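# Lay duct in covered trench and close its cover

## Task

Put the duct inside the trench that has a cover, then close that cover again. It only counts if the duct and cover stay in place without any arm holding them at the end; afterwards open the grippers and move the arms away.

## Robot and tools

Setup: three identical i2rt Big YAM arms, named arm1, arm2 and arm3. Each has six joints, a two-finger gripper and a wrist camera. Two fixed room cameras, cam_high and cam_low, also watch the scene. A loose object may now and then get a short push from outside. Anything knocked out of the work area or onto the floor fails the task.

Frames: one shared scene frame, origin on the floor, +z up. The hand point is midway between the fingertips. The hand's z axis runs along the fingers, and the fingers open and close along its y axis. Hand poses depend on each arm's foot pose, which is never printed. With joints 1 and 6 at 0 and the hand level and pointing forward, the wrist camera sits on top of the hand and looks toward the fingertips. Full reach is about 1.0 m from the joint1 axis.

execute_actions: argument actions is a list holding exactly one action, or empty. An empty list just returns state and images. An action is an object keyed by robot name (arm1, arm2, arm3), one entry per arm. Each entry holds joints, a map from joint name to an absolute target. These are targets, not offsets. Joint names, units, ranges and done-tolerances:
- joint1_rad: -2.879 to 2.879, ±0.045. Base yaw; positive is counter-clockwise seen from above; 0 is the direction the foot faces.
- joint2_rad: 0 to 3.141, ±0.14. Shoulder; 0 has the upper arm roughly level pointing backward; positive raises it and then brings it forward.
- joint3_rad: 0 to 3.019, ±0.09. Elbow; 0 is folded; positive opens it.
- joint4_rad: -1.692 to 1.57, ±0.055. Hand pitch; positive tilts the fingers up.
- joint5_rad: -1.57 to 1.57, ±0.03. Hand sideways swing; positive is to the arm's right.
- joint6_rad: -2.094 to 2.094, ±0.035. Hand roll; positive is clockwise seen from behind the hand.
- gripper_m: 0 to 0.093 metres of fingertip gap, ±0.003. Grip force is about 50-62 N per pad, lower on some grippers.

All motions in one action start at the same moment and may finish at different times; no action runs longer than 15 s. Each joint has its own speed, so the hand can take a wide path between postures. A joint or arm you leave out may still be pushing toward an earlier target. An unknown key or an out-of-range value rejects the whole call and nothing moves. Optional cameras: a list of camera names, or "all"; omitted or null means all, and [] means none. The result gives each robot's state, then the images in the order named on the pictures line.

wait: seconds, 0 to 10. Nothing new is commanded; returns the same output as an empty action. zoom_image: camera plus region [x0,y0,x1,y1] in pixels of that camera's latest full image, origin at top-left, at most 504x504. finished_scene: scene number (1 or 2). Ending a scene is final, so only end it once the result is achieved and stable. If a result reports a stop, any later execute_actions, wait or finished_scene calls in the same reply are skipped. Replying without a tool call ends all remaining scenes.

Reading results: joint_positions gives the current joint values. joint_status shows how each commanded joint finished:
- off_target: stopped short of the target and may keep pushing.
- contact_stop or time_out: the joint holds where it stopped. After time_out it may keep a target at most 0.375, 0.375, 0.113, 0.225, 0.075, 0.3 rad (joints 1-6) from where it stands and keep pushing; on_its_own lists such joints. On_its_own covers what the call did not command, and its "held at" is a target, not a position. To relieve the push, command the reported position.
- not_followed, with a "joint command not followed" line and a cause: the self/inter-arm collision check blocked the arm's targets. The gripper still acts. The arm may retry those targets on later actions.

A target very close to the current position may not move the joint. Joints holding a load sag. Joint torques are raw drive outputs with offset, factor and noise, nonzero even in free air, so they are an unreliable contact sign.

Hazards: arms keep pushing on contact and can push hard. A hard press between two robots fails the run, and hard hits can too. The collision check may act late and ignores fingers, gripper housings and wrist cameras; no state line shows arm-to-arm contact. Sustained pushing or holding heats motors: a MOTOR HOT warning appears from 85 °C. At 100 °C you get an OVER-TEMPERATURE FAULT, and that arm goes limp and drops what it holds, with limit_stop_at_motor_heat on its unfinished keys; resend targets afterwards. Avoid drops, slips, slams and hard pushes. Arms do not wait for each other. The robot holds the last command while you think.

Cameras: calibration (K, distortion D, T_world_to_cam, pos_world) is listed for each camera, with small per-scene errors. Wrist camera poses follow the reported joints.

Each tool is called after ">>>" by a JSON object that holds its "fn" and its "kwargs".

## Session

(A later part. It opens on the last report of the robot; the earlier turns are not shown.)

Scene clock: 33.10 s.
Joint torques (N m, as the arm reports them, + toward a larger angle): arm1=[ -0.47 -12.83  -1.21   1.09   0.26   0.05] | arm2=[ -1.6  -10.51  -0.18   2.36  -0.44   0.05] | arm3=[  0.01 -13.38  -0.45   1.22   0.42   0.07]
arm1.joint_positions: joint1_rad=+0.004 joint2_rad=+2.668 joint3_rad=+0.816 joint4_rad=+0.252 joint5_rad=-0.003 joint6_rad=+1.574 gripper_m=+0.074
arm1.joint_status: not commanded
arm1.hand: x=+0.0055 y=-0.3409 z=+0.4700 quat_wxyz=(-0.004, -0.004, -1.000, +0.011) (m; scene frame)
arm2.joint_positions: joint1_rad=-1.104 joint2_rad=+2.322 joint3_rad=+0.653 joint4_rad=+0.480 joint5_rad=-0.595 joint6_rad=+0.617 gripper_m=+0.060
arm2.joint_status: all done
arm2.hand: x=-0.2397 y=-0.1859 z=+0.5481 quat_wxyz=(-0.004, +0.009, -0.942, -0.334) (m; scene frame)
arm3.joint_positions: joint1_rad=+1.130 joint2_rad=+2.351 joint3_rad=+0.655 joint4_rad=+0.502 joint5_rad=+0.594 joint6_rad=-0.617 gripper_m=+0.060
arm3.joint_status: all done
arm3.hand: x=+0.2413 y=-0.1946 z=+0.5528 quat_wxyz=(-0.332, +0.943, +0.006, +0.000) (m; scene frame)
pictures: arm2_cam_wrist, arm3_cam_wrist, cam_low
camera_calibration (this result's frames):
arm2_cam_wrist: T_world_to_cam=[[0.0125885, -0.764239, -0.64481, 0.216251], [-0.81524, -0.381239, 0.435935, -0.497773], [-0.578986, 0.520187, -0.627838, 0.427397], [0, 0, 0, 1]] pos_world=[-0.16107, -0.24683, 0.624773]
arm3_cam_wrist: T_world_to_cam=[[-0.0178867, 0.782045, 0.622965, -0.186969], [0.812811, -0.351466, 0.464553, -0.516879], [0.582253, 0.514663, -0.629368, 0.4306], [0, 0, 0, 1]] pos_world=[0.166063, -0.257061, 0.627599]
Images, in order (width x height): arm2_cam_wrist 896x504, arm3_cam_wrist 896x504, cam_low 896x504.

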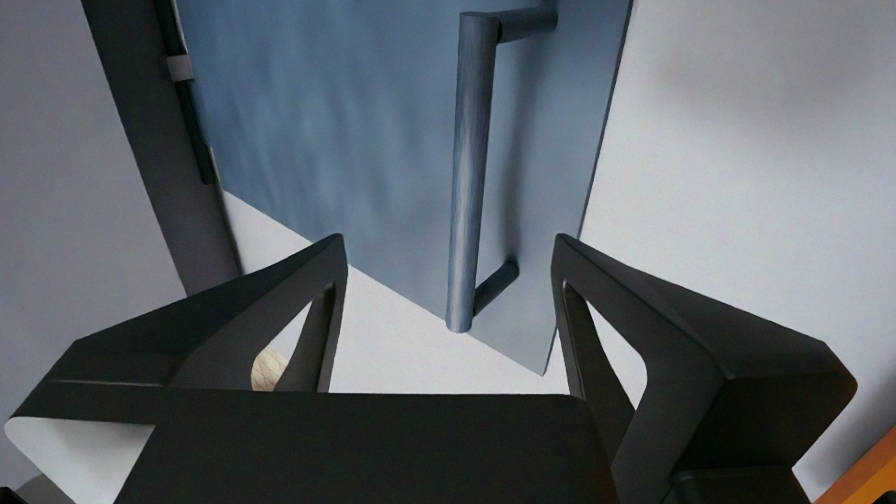

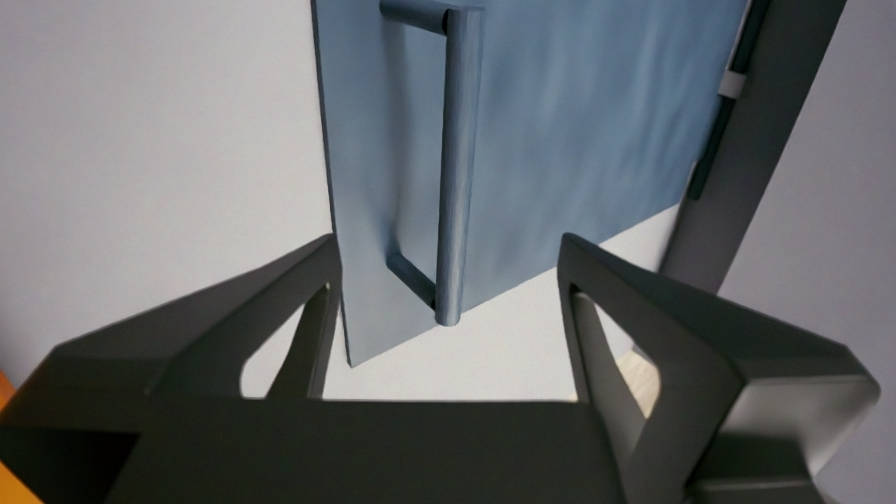

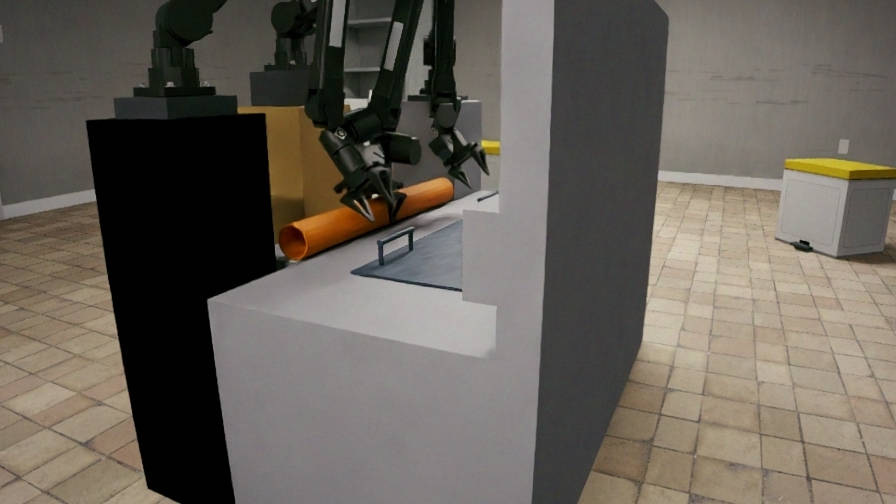

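>>> {"fn": "execute_actions", "kwargs": {"actions": [{"arm2":{"joints":{"joint1_rad":-1.034,"joint2_rad":2.455,"joint3_rad":0.737,"joint4_rad":0.559,"joint5_rad":-0.568,"joint6_rad":0.70}},"arm3":{"joints":{"joint1_rad":1.048,"joint2_rad":2.4566,"joint3_rad":0.739,"joint4_rad":0.574,"joint5_rad":0.568,"joint6_rad":-0.70}}}], "cameras": []}}

>>> {"fn": "execute_actions", "kwargs": {"actions": [{"arm2":{"joints":{"joint1_rad":-0.9996,"joint2_rad":2.507,"joint3_rad":0.780,"joint4_rad":0.5885,"joint5_rad":-0.5535,"joint6_rad":0.739}},"arm3":{"joints":{"joint1_rad":1.013,"joint2_rad":2.5087,"joint3_rad":0.783,"joint4_rad":0.602,"joint5_rad":0.5535,"joint6_rad":-0.739}}}], "cameras": []}}

>>> {"fn": "execute_actions", "kwargs": {"actions": [{"arm2":{"joints":{"joint1_rad":-0.9649,"joint2_rad":2.56,"joint3_rad":0.8236,"joint4_rad":0.618,"joint5_rad":-0.539,"joint6_rad":0.777}},"arm3":{"joints":{"joint1_rad":0.9778,"joint2_rad":2.5608,"joint3_rad":0.8268,"joint4_rad":0.631,"joint5_rad":0.539,"joint6_rad":-0.777}}}], "cameras": ["arm2_cam_wrist","arm3_cam_wrist","cam_low"]}}

Scene clock: 34.37 s.
Joint torques (N m, as the arm reports them, + toward a larger angle): arm1=[ -0.48 -12.85  -1.22   1.08   0.26   0.05] | arm2=[ -2.03 -10.81  -0.41   2.33  -0.23   0.04] | arm3=[  0.53 -13.77  -0.23   1.21   0.18   0.08]
arm1.joint_positions: joint1_rad=+0.004 joint2_rad=+2.668 joint3_rad=+0.816 joint4_rad=+0.252 joint5_rad=-0.003 joint6_rad=+1.574 gripper_m=+0.074
arm1.joint_status: not commanded
arm1.hand: x=+0.0055 y=-0.3409 z=+0.4700 quat_wxyz=(-0.004, -0.004, -1.000, +0.011) (m; scene frame)
arm2.joint_positions: joint1_rad=-1.033 joint2_rad=+2.441 joint3_rad=+0.738 joint4_rad=+0.541 joint5_rad=-0.571 joint6_rad=+0.691 gripper_m=+0.060
arm2.joint_status: all done
arm2.hand: x=-0.2422 y=-0.1601 z=+0.5109 quat_wxyz=(+0.003, +0.009, -0.943, -0.331) (m; scene frame)
arm3.joint_positions: joint1_rad=+1.052 joint2_rad=+2.451 joint3_rad=+0.739 joint4_rad=+0.562 joint5_rad=+0.571 joint6_rad=-0.691 gripper_m=+0.060
arm3.joint_status: all done
arm3.hand: x=+0.2404 y=-0.1638 z=+0.5222 quat_wxyz=(-0.334, +0.943, +0.000, +0.002) (m; scene frame)
pictures: none
No camera images: the call's "cameras" was empty. Leave "cameras" out to get every camera's image.

Scene clock: 35.13 s.
Joint torques (N m, as the arm reports them, + toward a larger angle): arm1=[ -0.47 -12.84  -1.23   1.09   0.26   0.05] | arm2=[ -1.16 -10.97  -0.19   2.41  -0.21   0.05] | arm3=[ -0.06 -13.98  -0.11   1.24   0.17   0.09]
arm1.joint_positions: joint1_rad=+0.004 joint2_rad=+2.668 joint3_rad=+0.816 joint4_rad=+0.252 joint5_rad=-0.003 joint6_rad=+1.574 gripper_m=+0.074
arm1.joint_status: not commanded
arm1.hand: x=+0.0055 y=-0.3409 z=+0.4700 quat_wxyz=(-0.004, -0.004, -1.000, +0.011) (m; scene frame)
arm2.joint_positions: joint1_rad=-1.005 joint2_rad=+2.488 joint3_rad=+0.780 joint4_rad=+0.569 joint5_rad=-0.556 joint6_rad=+0.730 gripper_m=+0.060
arm2.joint_status: all done
arm2.hand: x=-0.2392 y=-0.1474 z=+0.4963 quat_wxyz=(+0.001, +0.006, -0.943, -0.332) (m; scene frame)
arm3.joint_positions: joint1_rad=+1.024 joint2_rad=+2.499 joint3_rad=+0.781 joint4_rad=+0.588 joint5_rad=+0.556 joint6_rad=-0.730 gripper_m=+0.060
arm3.joint_status: all done
arm3.hand: x=+0.2383 y=-0.1519 z=+0.5069 quat_wxyz=(-0.334, +0.943, +0.004, +0.001) (m; scene frame)
pictures: none
No camera images: the call's "cameras" was empty. Leave "cameras" out to get every camera's image.

Scene clock: 35.90 s.
Joint torques (N m, as the arm reports them, + toward a larger angle): arm1=[ -0.48 -12.86  -1.22   1.09   0.26   0.05] | arm2=[ -0.98 -10.45   0.11   2.2   -0.09   0.05] | arm3=[  0.35 -14.04  -0.2    1.3    0.15   0.06]
arm1.joint_positions: joint1_rad=+0.004 joint2_rad=+2.668 joint3_rad=+0.816 joint4_rad=+0.252 joint5_rad=-0.003 joint6_rad=+1.574 gripper_m=+0.074
arm1.joint_status: not commanded
arm1.hand: x=+0.0055 y=-0.3409 z=+0.4700 quat_wxyz=(-0.004, -0.004, -1.000, +0.011) (m; scene frame)
arm2.joint_positions: joint1_rad=-0.973 joint2_rad=+2.528 joint3_rad=+0.819 joint4_rad=+0.605 joint5_rad=-0.545 joint6_rad=+0.767 gripper_m=+0.060
arm2.joint_status: all done
arm2.hand: x=-0.2368 y=-0.1315 z=+0.4848 quat_wxyz=(-0.005, +0.007, -0.941, -0.338) (m; scene frame)
arm3.joint_positions: joint1_rad=+0.987 joint2_rad=+2.551 joint3_rad=+0.824 joint4_rad=+0.617 joint5_rad=+0.542 joint6_rad=-0.768 gripper_m=+0.060
arm3.joint_status: all done
arm3.hand: x=+0.2407 y=-0.1379 z=+0.4896 quat_wxyz=(-0.334, +0.942, +0.003, +0.001) (m; scene frame)
pictures: arm2_cam_wrist, arm3_cam_wrist, cam_low
camera_calibration (this result's frames):
arm2_cam_wrist: T_world_to_cam=[[0.00934381, -0.758894, -0.651147, 0.21998], [-0.816633, -0.381589, 0.433013, -0.44605], [-0.577082, 0.527702, -0.623303, 0.360356], [0, 0, 0, 1]] pos_world=[-0.158359, -0.193427, 0.560996]
arm3_cam_wrist: T_world_to_cam=[[-0.0133138, 0.779057, 0.626812, -0.195314], [0.810808, -0.35844, 0.462722, -0.46669], [0.585161, 0.514385, -0.626893, 0.360003], [0, 0, 0, 1]] pos_world=[0.165136, -0.2003, 0.564057]
Images, in order (width x height): arm2_cam_wrist 896x504, arm3_cam_wrist 896x504, cam_low 896x504.

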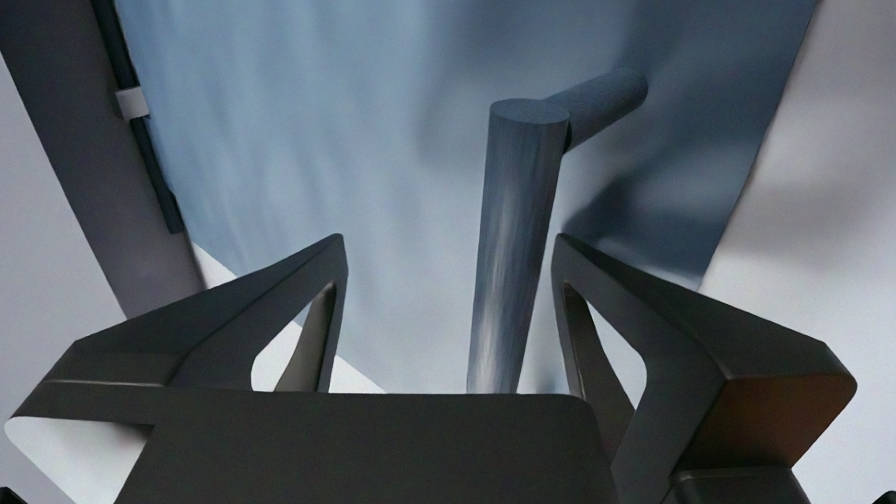

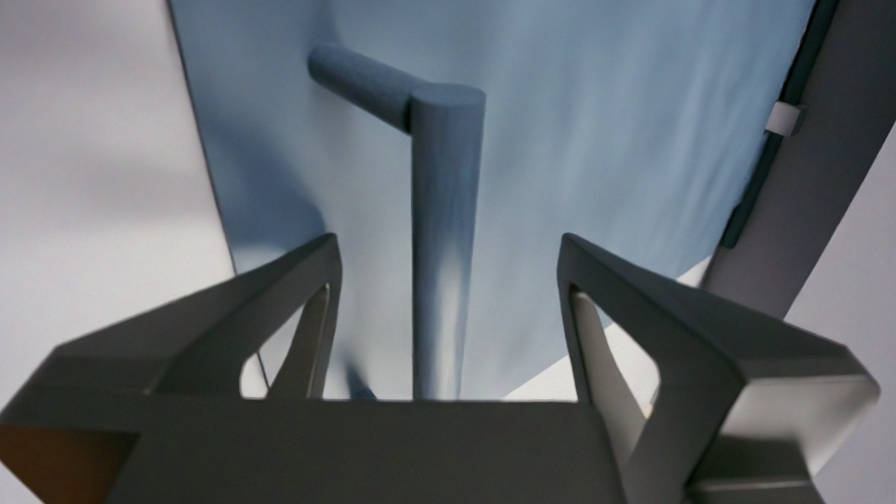

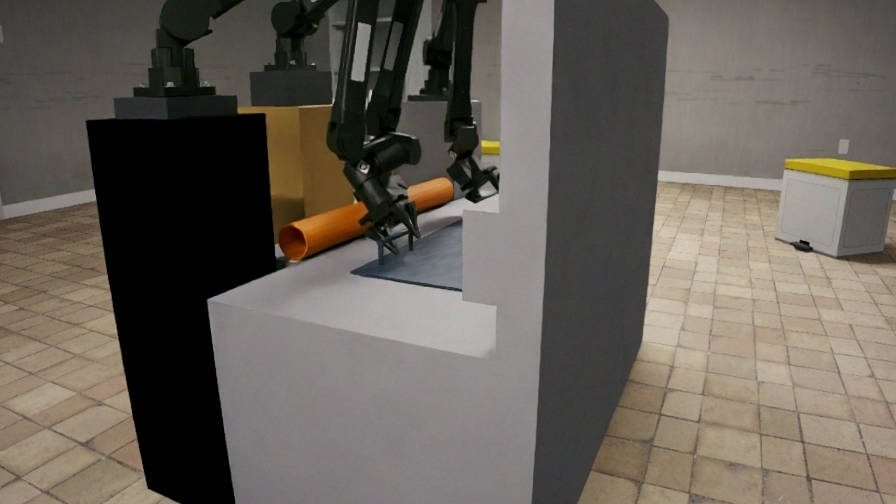

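>>> {"fn": "execute_actions", "kwargs": {"actions": [{"arm2":{"joints":{"gripper_m":0.0}},"arm3":{"joints":{"gripper_m":0.0}}}], "cameras": ["arm2_cam_wrist","arm3_cam_wrist","cam_low"]}}

Scene clock: 36.63 s.
Joint torques (N m, as the arm reports them, + toward a larger angle): arm1=[ -0.48 -12.84  -1.22   1.09   0.26   0.05] | arm2=[ -0.83 -11.63  -0.05   2.06  -0.62  -0.1 ] | arm3=[  0.17 -14.35  -0.16   1.16   0.45  -0.18]
arm1.joint_positions: joint1_rad=+0.004 joint2_rad=+2.668 joint3_rad=+0.816 joint4_rad=+0.252 joint5_rad=-0.003 joint6_rad=+1.574 gripper_m=+0.074
arm1.joint_status: not commanded
arm1.hand: x=+0.0055 y=-0.3409 z=+0.4700 quat_wxyz=(-0.004, -0.004, -1.000, +0.011) (m; scene frame)
arm2.joint_positions: joint1_rad=-0.976 joint2_rad=+2.546 joint3_rad=+0.819 joint4_rad=+0.607 joint5_rad=-0.530 joint6_rad=+0.783 gripper_m=+0.008
arm2.joint_status: gripper_m off_target (ended at +0.008, target +0.000)
arm2.hand: x=-0.2401 y=-0.1387 z=+0.4765 quat_wxyz=(-0.001, -0.007, -0.945, -0.328) (m; scene frame)
arm3.joint_positions: joint1_rad=+0.987 joint2_rad=+2.555 joint3_rad=+0.824 joint4_rad=+0.621 joint5_rad=+0.534 joint6_rad=-0.741 gripper_m=+0.009
arm3.joint_status: gripper_m off_target (ended at +0.009, target +0.000)
arm3.hand: x=+0.2405 y=-0.1392 z=+0.4880 quat_wxyz=(-0.331, +0.943, -0.009, -0.006) (m; scene frame)
pictures: arm2_cam_wrist, arm3_cam_wrist, cam_low
camera_calibration (this result's frames):
arm2_cam_wrist: T_world_to_cam=[[-0.0187484, -0.772303, -0.634977, 0.192847], [-0.817914, -0.353416, 0.453999, -0.454324], [-0.575035, 0.527868, -0.625052, 0.358401], [0, 0, 0, 1]] pos_world=[-0.161888, -0.200817, 0.552735]
arm3_cam_wrist: T_world_to_cam=[[0.0141161, 0.782707, 0.622231, -0.197134], [0.814087, -0.370317, 0.447355, -0.461201], [0.580571, 0.500235, -0.642419, 0.366522], [0, 0, 0, 1]] pos_world=[0.165449, -0.19984, 0.564445]
Images, in order (width x height): arm2_cam_wrist 896x504, arm3_cam_wrist 896x504, cam_low 896x504.

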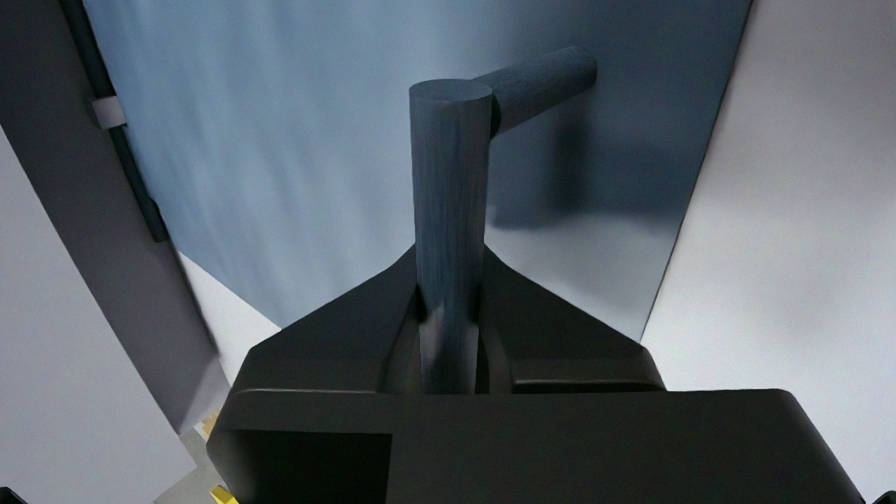

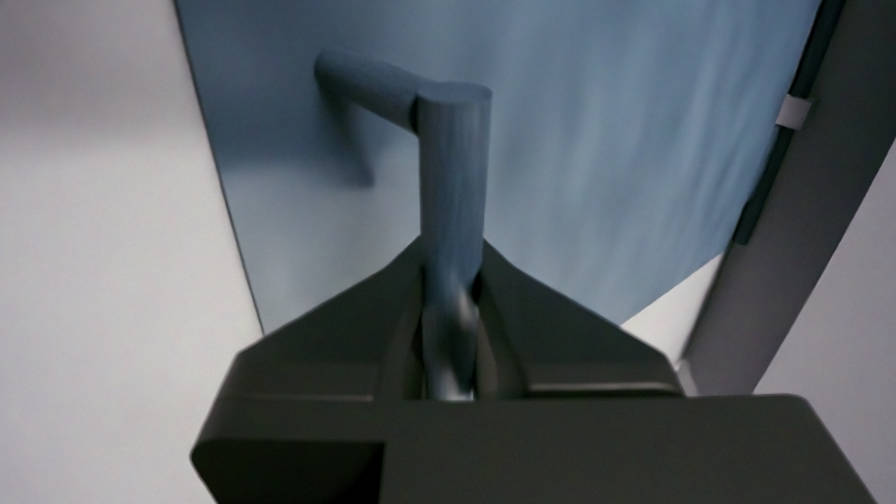

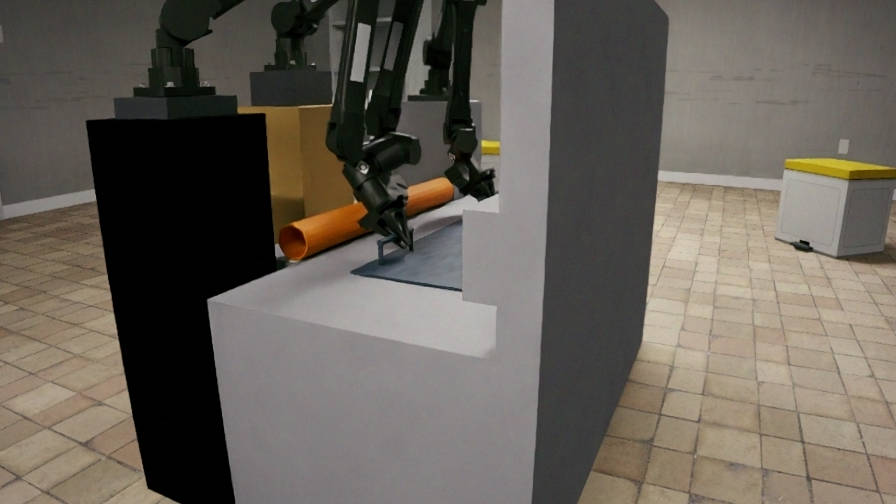

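>>> {"fn": "execute_actions", "kwargs": {"actions": [{"arm2":{"joints":{"joint1_rad":-0.8884,"joint2_rad":2.2895,"joint3_rad":0.7742,"joint4_rad":0.3094,"joint5_rad":-0.3844,"joint6_rad":0.7945}},"arm3":{"joints":{"joint1_rad":0.9009,"joint2_rad":2.3042,"joint3_rad":0.7734,"joint4_rad":0.3249,"joint5_rad":0.3844,"joint6_rad":-0.7945}}}], "cameras": ["arm2_cam_wrist","arm3_cam_wrist","cam_low"]}}

Scene clock: 40.43 s.
Joint torques (N m, as the arm reports them, + toward a larger angle): arm1=[ -0.48 -12.86  -1.23   1.08   0.26   0.05] | arm2=[ -0.34 -16.04   0.44   0.72  -1.19  -0.05] | arm3=[ -0.09 -18.6    0.08   0.15   0.83  -0.24]
arm1.joint_positions: joint1_rad=+0.004 joint2_rad=+2.668 joint3_rad=+0.816 joint4_rad=+0.252 joint5_rad=-0.003 joint6_rad=+1.574 gripper_m=+0.074
arm1.joint_status: not commanded
arm1.hand: x=+0.0055 y=-0.3409 z=+0.4700 quat_wxyz=(-0.004, -0.004, -1.000, +0.011) (m; scene frame)
arm2.joint_positions: joint1_rad=-0.903 joint2_rad=+2.332 joint3_rad=+0.782 joint4_rad=+0.327 joint5_rad=-0.357 joint6_rad=+0.798 gripper_m=+0.008
arm2.joint_status: all done
arm2.hand: x=-0.2393 y=-0.1327 z=+0.5222 quat_wxyz=(-0.008, -0.009, -0.971, -0.238) (m; scene frame)
arm3.joint_positions: joint1_rad=+0.913 joint2_rad=+2.339 joint3_rad=+0.784 joint4_rad=+0.341 joint5_rad=+0.366 joint6_rad=-0.753 gripper_m=+0.009
arm3.joint_status: joint6_rad time_out (moved -0.012 of -0.054); the others done
arm3.on_its_own: joint6_rad reads -0.753 and still pushes toward -0.794 since a time_out
arm3.hand: x=+0.2409 y=-0.1326 z=+0.5340 quat_wxyz=(-0.243, +0.970, -0.010, -0.008) (m; scene frame)
pictures: arm2_cam_wrist, arm3_cam_wrist, cam_low
camera_calibration (this result's frames):
arm2_cam_wrist: T_world_to_cam=[[-0.0188893, -0.877401, -0.479386, 0.131268], [-0.826162, -0.256349, 0.501738, -0.486256], [-0.563116, 0.405528, -0.720033, 0.420406], [0, 0, 0, 1]] pos_world=[-0.16251, -0.179963, 0.609608]
arm3_cam_wrist: T_world_to_cam=[[0.0161552, 0.883746, 0.467689, -0.135546], [0.817904, -0.280731, 0.502218, -0.497948], [0.575128, 0.374411, -0.727354, 0.422523], [0, 0, 0, 1]] pos_world=[0.166459, -0.178199, 0.620796]
Images, in order (width x height): arm2_cam_wrist 896x504, arm3_cam_wrist 896x504, cam_low 896x504.

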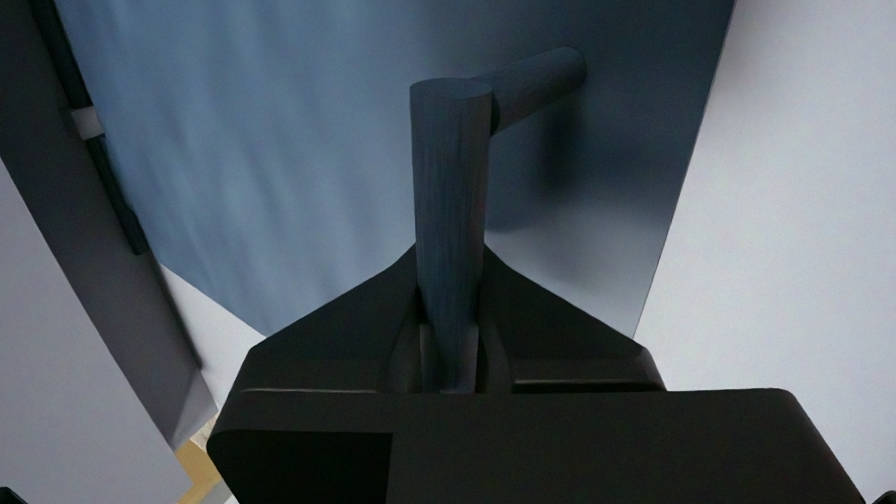

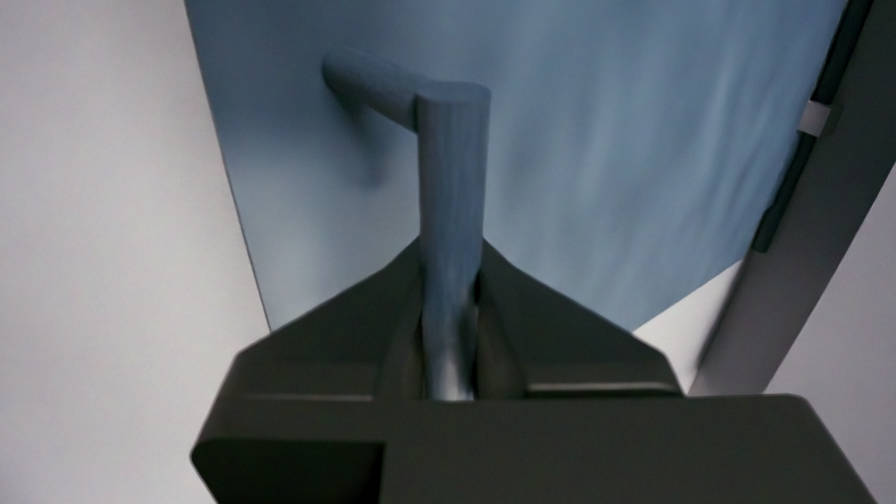

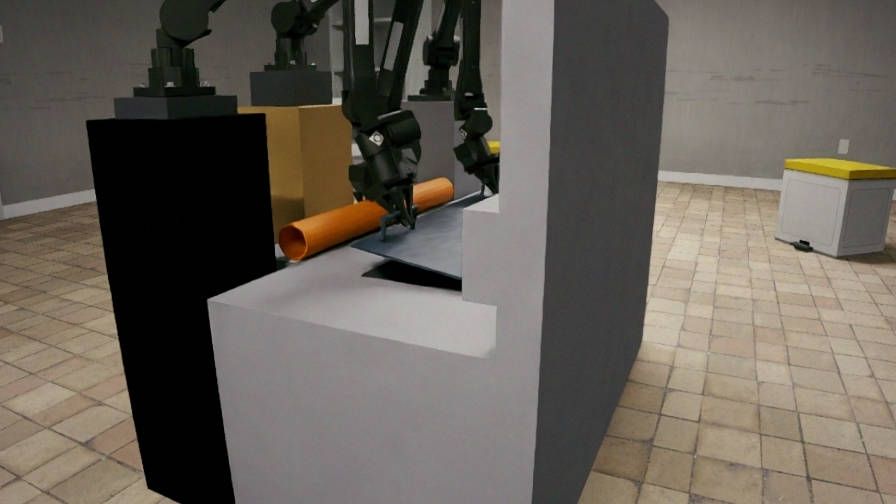

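>>> {"fn": "execute_actions", "kwargs": {"actions": [{"arm2":{"joints":{"joint1_rad":-0.7983,"joint2_rad":2.0515,"joint3_rad":0.8184,"joint4_rad":-0.044,"joint5_rad":-0.2373,"joint6_rad":0.848}},"arm3":{"joints":{"joint1_rad":0.8108,"joint2_rad":2.0665,"joint3_rad":0.8184,"joint4_rad":-0.0293,"joint5_rad":0.2373,"joint6_rad":-0.804}}}], "cameras": []}}

>>> {"fn": "execute_actions", "kwargs": {"actions": [{"arm2":{"joints":{"joint1_rad":-0.7062,"joint2_rad":1.9456,"joint3_rad":0.957,"joint4_rad":-0.4095,"joint5_rad":-0.1074,"joint6_rad":0.9165}},"arm3":{"joints":{"joint1_rad":0.7187,"joint2_rad":1.9606,"joint3_rad":0.957,"joint4_rad":-0.3945,"joint5_rad":0.1074,"joint6_rad":-0.8725}}}], "cameras": []}}

>>> {"fn": "execute_actions", "kwargs": {"actions": [{"arm2":{"joints":{"joint1_rad":-0.6212,"joint2_rad":1.947,"joint3_rad":1.1744,"joint4_rad":-0.7655,"joint5_rad":0,"joint6_rad":0.994}},"arm3":{"joints":{"joint1_rad":0.6337,"joint2_rad":1.962,"joint3_rad":1.1744,"joint4_rad":-0.7505,"joint5_rad":0,"joint6_rad":-0.95}}}]}}

Scene clock: 41.70 s.
Joint torques (N m, as the arm reports them, + toward a larger angle): arm1=[ -0.48 -12.86  -1.23   1.09   0.26   0.05] | arm2=[ -0.63 -16.41   4.21   0.25  -1.11  -0.1 ] | arm3=[  0.18 -18.79   3.11  -0.14   0.69   0.13]
arm1.joint_positions: joint1_rad=+0.004 joint2_rad=+2.668 joint3_rad=+0.816 joint4_rad=+0.252 joint5_rad=-0.003 joint6_rad=+1.574 gripper_m=+0.074
arm1.joint_status: not commanded
arm1.hand: x=+0.0055 y=-0.3409 z=+0.4700 quat_wxyz=(-0.004, -0.004, -1.000, +0.011) (m; scene frame)
arm2.joint_positions: joint1_rad=-0.812 joint2_rad=+2.099 joint3_rad=+0.809 joint4_rad=-0.019 joint5_rad=-0.209 joint6_rad=+0.857 gripper_m=+0.008
arm2.joint_status: all done
arm2.hand: x=-0.2391 y=-0.1103 z=+0.5896 quat_wxyz=(-0.016, -0.010, -0.987, -0.160) (m; scene frame)
arm3.joint_positions: joint1_rad=+0.819 joint2_rad=+2.104 joint3_rad=+0.811 joint4_rad=-0.008 joint5_rad=+0.221 joint6_rad=-0.803 gripper_m=+0.009
arm3.joint_status: all done
arm3.hand: x=+0.2408 y=-0.1088 z=+0.6014 quat_wxyz=(-0.165, +0.986, -0.013, -0.012) (m; scene frame)
pictures: none
No camera images: the call's "cameras" was empty. Leave "cameras" out to get every camera's image.

Scene clock: 42.73 s.
Joint torques (N m, as the arm reports them, + toward a larger angle): arm1=[ -0.47 -12.86  -1.22   1.08   0.26   0.05] | arm2=[  0.55 -18.15   7.12  -1.03  -0.96   0.04] | arm3=[ -0.41 -20.96   5.42  -1.04   0.54   0.05]
arm1.joint_positions: joint1_rad=+0.004 joint2_rad=+2.668 joint3_rad=+0.816 joint4_rad=+0.252 joint5_rad=-0.003 joint6_rad=+1.574 gripper_m=+0.074
arm1.joint_status: not commanded
arm1.hand: x=+0.0055 y=-0.3409 z=+0.4700 quat_wxyz=(-0.004, -0.004, -1.000, +0.011) (m; scene frame)
arm2.joint_positions: joint1_rad=-0.731 joint2_rad=+2.007 joint3_rad=+0.933 joint4_rad=-0.363 joint5_rad=-0.081 joint6_rad=+0.913 gripper_m=+0.008
arm2.joint_status: all done
arm2.hand: x=-0.2397 y=-0.0880 z=+0.6328 quat_wxyz=(-0.015, -0.010, -0.997, -0.071) (m; scene frame)
arm3.joint_positions: joint1_rad=+0.735 joint2_rad=+2.013 joint3_rad=+0.936 joint4_rad=-0.351 joint5_rad=+0.093 joint6_rad=-0.865 gripper_m=+0.009
arm3.joint_status: all done
arm3.hand: x=+0.2410 y=-0.0846 z=+0.6444 quat_wxyz=(-0.077, +0.997, -0.013, -0.008) (m; scene frame)
pictures: none
No camera images: the call's "cameras" was empty. Leave "cameras" out to get every camera's image.

Scene clock: 45.03 s.
Joint torques (N m, as the arm reports them, + toward a larger angle): arm1=[ -0.46 -12.84  -1.23   1.09   0.26   0.05] | arm2=[  1.22 -19.07  10.6   -1.62  -1.17   0.12] | arm3=[ -1.05 -22.56   8.    -1.44   0.63   0.  ]
arm1.joint_positions: joint1_rad=+0.004 joint2_rad=+2.668 joint3_rad=+0.816 joint4_rad=+0.252 joint5_rad=-0.003 joint6_rad=+1.574 gripper_m=+0.074
arm1.joint_status: not commanded
arm1.hand: x=+0.0055 y=-0.3409 z=+0.4700 quat_wxyz=(-0.004, -0.004, -1.000, +0.011) (m; scene frame)
arm2.joint_positions: joint1_rad=-0.654 joint2_rad=+2.006 joint3_rad=+1.123 joint4_rad=-0.713 joint5_rad=+0.035 joint6_rad=+0.983 gripper_m=+0.008
arm2.joint_status: joint5_rad time_out (moved +0.116 of +0.081); the others done
arm2.on_its_own: joint5_rad reads +0.035 and still pushes toward +0.000 since a time_out
arm2.hand: x=-0.2403 y=-0.0609 z=+0.6710 quat_wxyz=(-0.012, -0.010, -1.000, +0.026) (m; scene frame)
arm3.joint_positions: joint1_rad=+0.656 joint2_rad=+2.013 joint3_rad=+1.130 joint4_rad=-0.703 joint5_rad=-0.019 joint6_rad=-0.939 gripper_m=+0.009
arm3.joint_status: all done
arm3.hand: x=+0.2421 y=-0.0553 z=+0.6821 quat_wxyz=(+0.019, +1.000, -0.013, -0.001) (m; scene frame)
pictures: arm1_cam_wrist, arm2_cam_wrist, arm3_cam_wrist, cam_high, cam_low
camera_calibration (this result's frames):
arm1_cam_wrist: T_world_to_cam=[[-0.0210385, -0.999596, 0.0190995, -0.351483], [-0.820567, 0.0281779, 0.570855, -0.250589], [-0.571163, -0.00366246, -0.820828, 0.512198], [0, 0, 0, 1]] pos_world=[0.0795289, -0.342404, 0.57019]
arm2_cam_wrist: T_world_to_cam=[[-0.0258137, -0.999138, 0.0325255, -0.0869801], [-0.828139, 0.0395972, 0.559122, -0.564317], [-0.559928, -0.0125027, -0.828447, 0.545912], [0, 0, 0, 1]] pos_world=[-0.163907, -0.0577344, 0.77061]
arm3_cam_wrist: T_world_to_cam=[[0.0182134, 0.998961, -0.0417638, 0.080208], [0.81314, 0.00950595, 0.581991, -0.588784], [0.581783, -0.0445599, -0.812122, 0.53365], [0, 0, 0, 1]] pos_world=[0.166835, -0.0507483, 0.779406]
Images, in order (width x height): arm1_cam_wrist 896x504, arm2_cam_wrist 896x504, arm3_cam_wrist 896x504, cam_high 896x504, cam_low 896x504.

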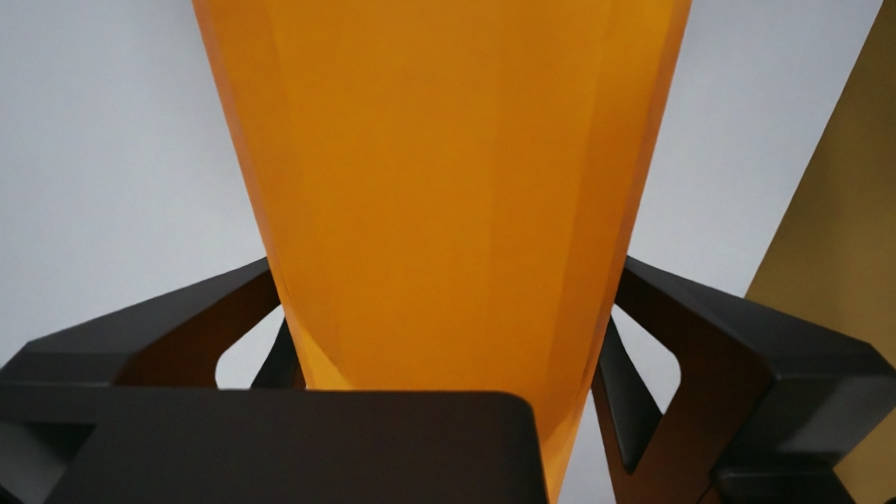

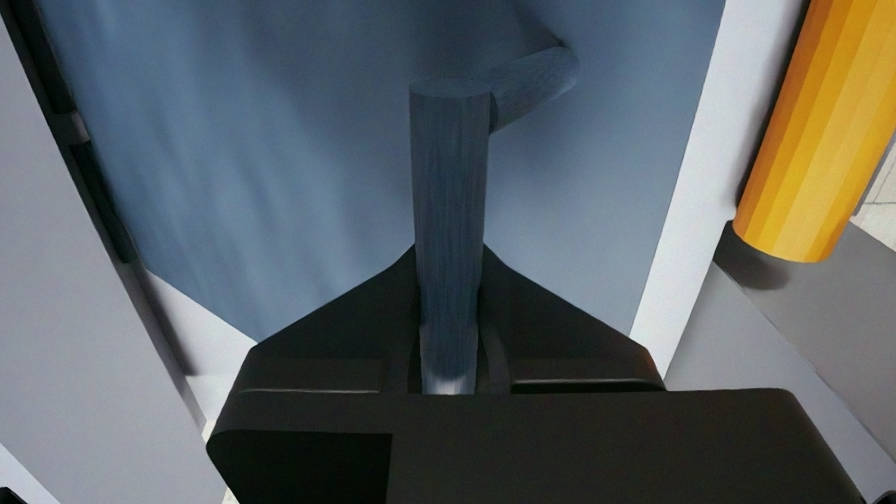

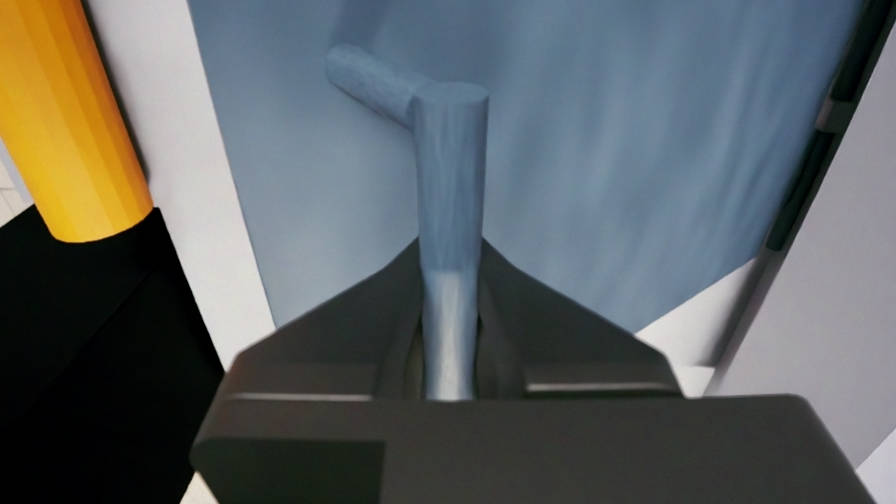

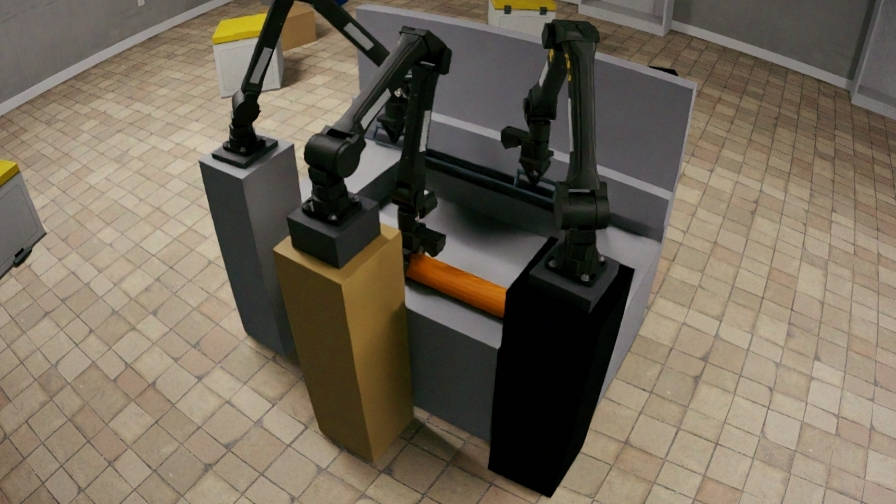

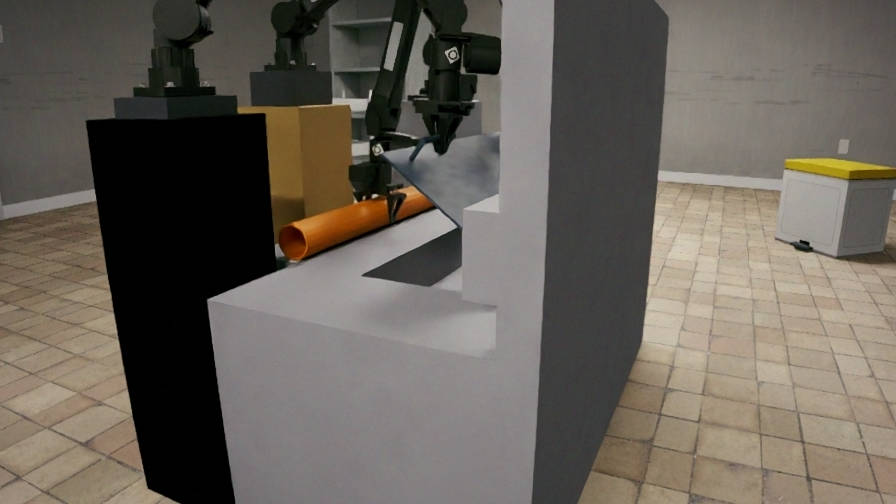

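>>> {"fn": "execute_actions", "kwargs": {"actions": [{"arm1":{"joints":{"joint2_rad":2.50,"joint3_rad":0.725,"joint4_rad":0.20}},"arm2":{"joints":{"joint1_rad":-0.5593,"joint2_rad":2.0277,"joint3_rad":1.517,"joint4_rad":-1.122,"joint5_rad":0.10,"joint6_rad":1.0625}},"arm3":{"joints":{"joint1_rad":0.5718,"joint2_rad":2.0427,"joint3_rad":1.517,"joint4_rad":-1.107,"joint5_rad":-0.09,"joint6_rad":-1.02}}}], "cameras": ["cam_high","cam_low","arm3_cam_wrist"]}}

Scene clock: 48.07 s.
Joint torques (N m, as the arm reports them, + toward a larger angle): arm1=[ -0.46 -16.85  -3.05   0.24   0.12   0.05] | arm2=[ -0.99 -20.52  15.06  -0.63  -0.5   -0.09] | arm3=[  1.2  -24.37  11.51  -0.73   0.17   0.22]
arm1.joint_positions: joint1_rad=+0.004 joint2_rad=+2.533 joint3_rad=+0.736 joint4_rad=+0.207 joint5_rad=+0.000 joint6_rad=+1.574 gripper_m=+0.074
arm1.joint_status: all done
arm1.hand: x=+0.0056 y=-0.3370 z=+0.5132 quat_wxyz=(-0.006, -0.004, -1.000, +0.006) (m; scene frame)
arm2.joint_positions: joint1_rad=-0.568 joint2_rad=+2.076 joint3_rad=+1.427 joint4_rad=-1.099 joint5_rad=+0.118 joint6_rad=+1.076 gripper_m=+0.008
arm2.joint_status: joint3_rad time_out (moved +0.303 of +0.394); the others done
arm2.on_its_own: joint3_rad reads +1.427 and still pushes toward +1.517 since a time_out
arm2.hand: x=-0.2402 y=-0.0048 z=+0.7232 quat_wxyz=(-0.013, -0.008, -0.994, +0.112) (m; scene frame)
arm3.joint_positions: joint1_rad=+0.567 joint2_rad=+2.084 joint3_rad=+1.438 joint4_rad=-1.089 joint5_rad=-0.099 joint6_rad=-1.034 gripper_m=+0.009
arm3.joint_status: all done
arm3.hand: x=+0.2429 y=+0.0034 z=+0.7337 quat_wxyz=(+0.103, +0.995, -0.014, +0.001) (m; scene frame)
pictures: arm3_cam_wrist, cam_high, cam_low
camera_calibration (this result's frames):
arm3_cam_wrist: T_world_to_cam=[[0.021523, 0.97781, -0.208387, 0.145252], [0.81179, 0.104569, 0.57451, -0.614564], [0.583552, -0.181531, -0.791526, 0.562651], [0, 0, 0, 1]] pos_world=[0.167434, 0.0243741, 0.828694]
Images, in order (width x height): arm3_cam_wrist 896x504, cam_high 896x504, cam_low 896x504.

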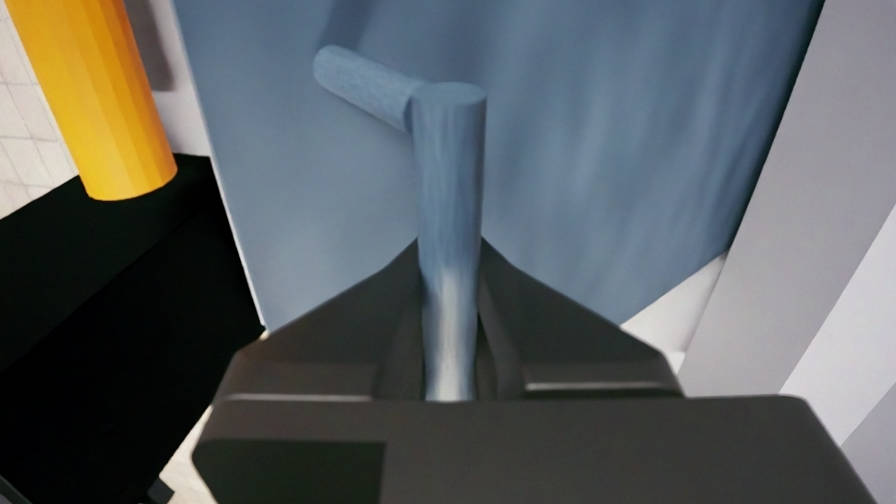

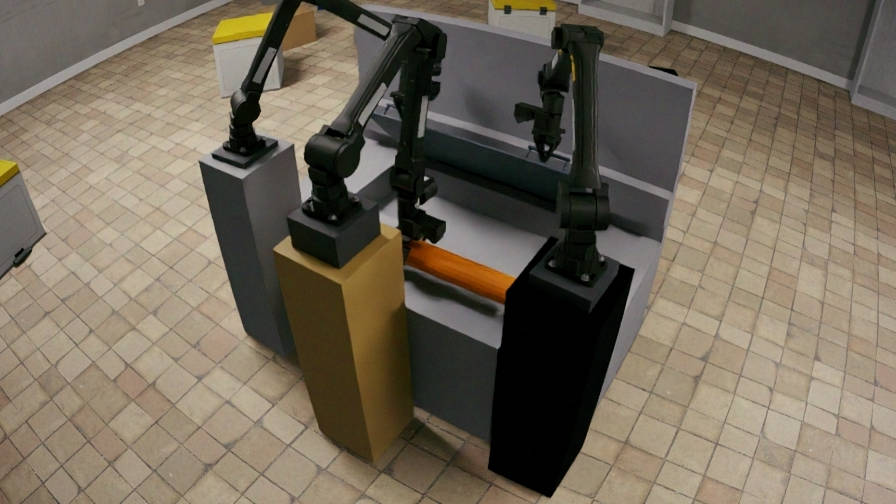

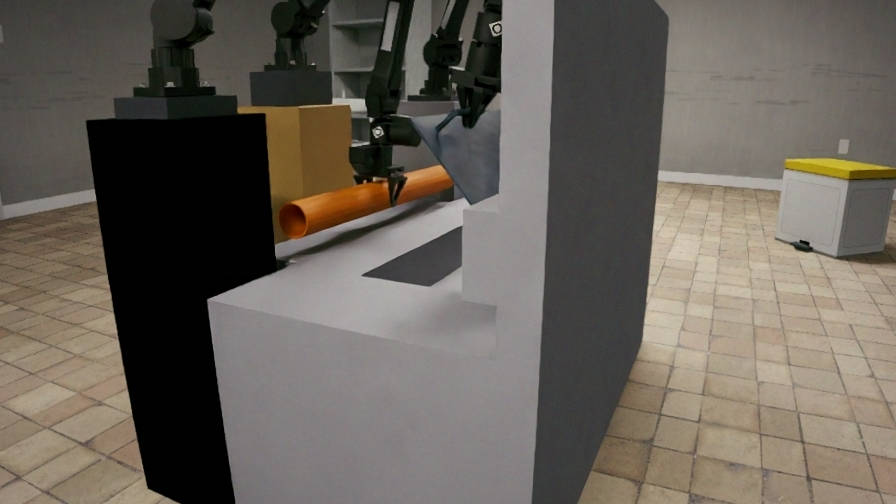

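>>> {"fn": "execute_actions", "kwargs": {"actions": [{"arm1":{"joints":{"joint2_rad":2.58,"joint3_rad":1.38,"joint4_rad":-0.144}},"arm2":{"joints":{"joint3_rad":1.47}},"arm3":{"joints":{"joint3_rad":1.48}}}], "cameras": ["cam_high","cam_low","arm1_cam_wrist"]}}

Scene clock: 50.30 s.
Joint torques (N m, as the arm reports them, + toward a larger angle): arm1=[ -0.53 -23.63   7.6    0.65   0.11   0.04] | arm2=[ -1.09 -20.49  10.96  -0.62  -0.33  -0.11] | arm3=[  1.41 -24.34   8.68  -0.69   0.     0.22]
arm1.joint_positions: joint1_rad=+0.004 joint2_rad=+2.613 joint3_rad=+1.339 joint4_rad=-0.140 joint5_rad=+0.000 joint6_rad=+1.573 gripper_m=+0.074
arm1.joint_status: all done
arm1.hand: x=+0.0070 y=-0.0846 z=+0.4962 quat_wxyz=(-0.006, -0.003, -0.997, -0.082) (m; scene frame)
arm2.joint_positions: joint1_rad=-0.567 joint2_rad=+2.076 joint3_rad=+1.430 joint4_rad=-1.100 joint5_rad=+0.113 joint6_rad=+1.076 gripper_m=+0.008
arm2.joint_status: all done
arm2.hand: x=-0.2404 y=-0.0032 z=+0.7241 quat_wxyz=(-0.012, -0.008, -0.994, +0.110) (m; scene frame)
arm3.joint_positions: joint1_rad=+0.566 joint2_rad=+2.084 joint3_rad=+1.442 joint4_rad=-1.091 joint5_rad=-0.094 joint6_rad=-1.034 gripper_m=+0.009
arm3.joint_status: all done
arm3.hand: x=+0.2430 y=+0.0052 z=+0.7347 quat_wxyz=(+0.101, +0.995, -0.014, +0.002) (m; scene frame)
pictures: arm1_cam_wrist, cam_high, cam_low
camera_calibration (this result's frames):
arm1_cam_wrist: T_world_to_cam=[[-0.0181012, -0.985974, -0.165915, -0.00287607], [-0.822776, -0.0795946, 0.562765, -0.276653], [-0.568078, 0.146698, -0.809795, 0.542721], [0, 0, 0, 1]] pos_world=[0.0806322, -0.104472, 0.594706]
Images, in order (width x height): arm1_cam_wrist 896x504, cam_high 896x504, cam_low 896x504.

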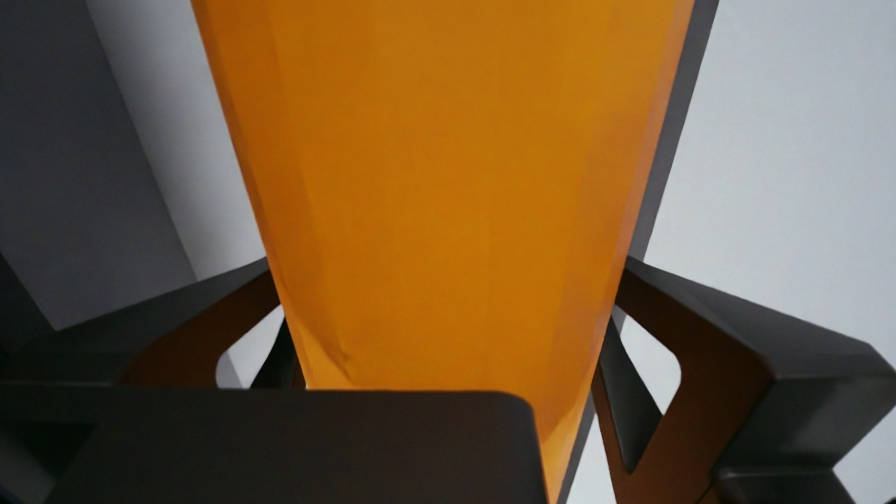

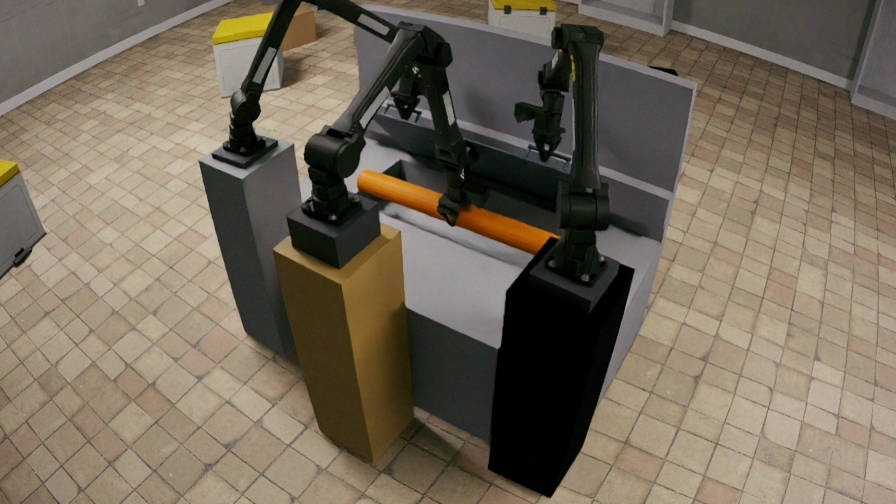

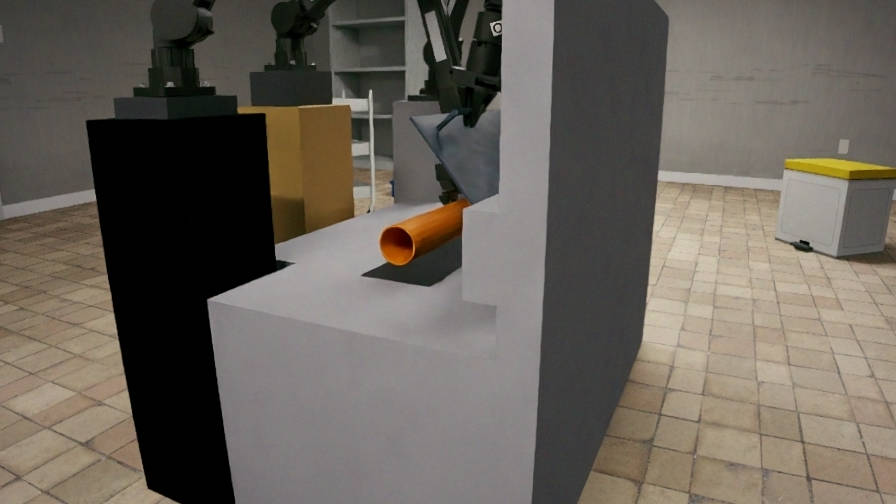

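>>> {"fn": "execute_actions", "kwargs": {"actions": [{"arm1":{"joints":{"joint1_rad":-0.008,"joint2_rad":2.707,"joint3_rad":1.572,"joint4_rad":-0.295}}}], "cameras": ["cam_high","cam_low"]}}

Scene clock: 51.50 s.
Joint torques (N m, as the arm reports them, + toward a larger angle): arm1=[ -0.82 -24.58   8.05   0.26   0.12   0.05] | arm2=[ -0.98 -20.4   11.02  -0.63  -0.35  -0.1 ] | arm3=[  1.16 -24.33   8.58  -0.72   0.02   0.22]
arm1.joint_positions: joint1_rad=+0.000 joint2_rad=+2.736 joint3_rad=+1.531 joint4_rad=-0.285 joint5_rad=+0.000 joint6_rad=+1.573 gripper_m=+0.074
arm1.joint_status: all done
arm1.hand: x=+0.0096 y=-0.0645 z=+0.4577 quat_wxyz=(-0.006, -0.005, -0.999, -0.044) (m; scene frame)
arm2.joint_positions: joint1_rad=-0.567 joint2_rad=+2.076 joint3_rad=+1.430 joint4_rad=-1.100 joint5_rad=+0.113 joint6_rad=+1.076 gripper_m=+0.008
arm2.joint_status: not commanded
arm2.hand: x=-0.2404 y=-0.0032 z=+0.7241 quat_wxyz=(-0.012, -0.008, -0.994, +0.110) (m; scene frame)
arm3.joint_positions: joint1_rad=+0.566 joint2_rad=+2.084 joint3_rad=+1.442 joint4_rad=-1.091 joint5_rad=-0.094 joint6_rad=-1.034 gripper_m=+0.009
arm3.joint_status: not commanded
arm3.hand: x=+0.2430 y=+0.0052 z=+0.7347 quat_wxyz=(+0.101, +0.995, -0.014, +0.002) (m; scene frame)
pictures: cam_high, cam_low
Images, in order (width x height): cam_high 896x504, cam_low 896x504.

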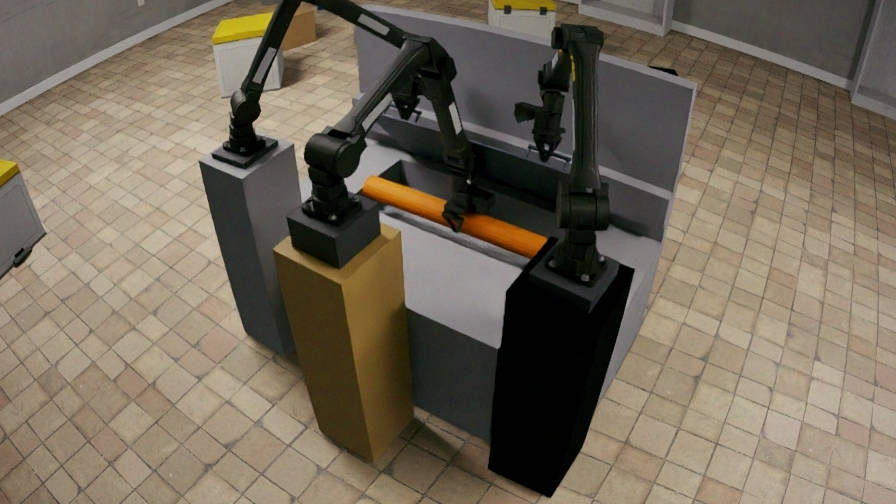

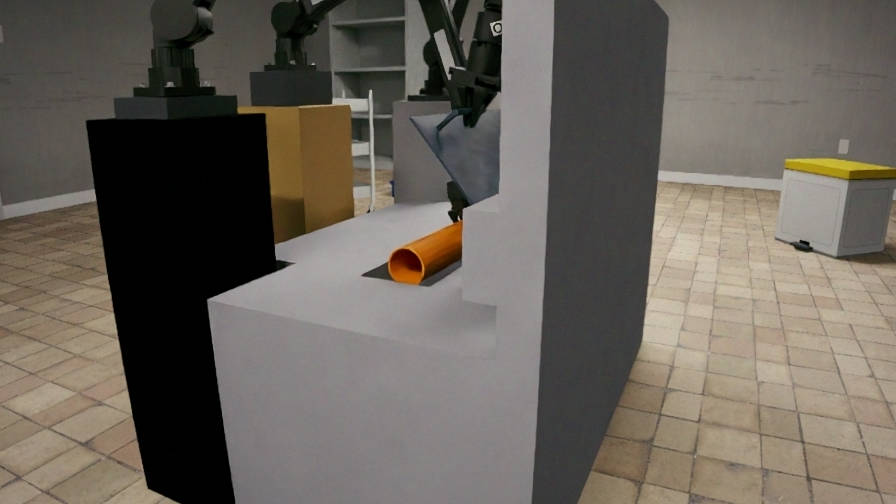

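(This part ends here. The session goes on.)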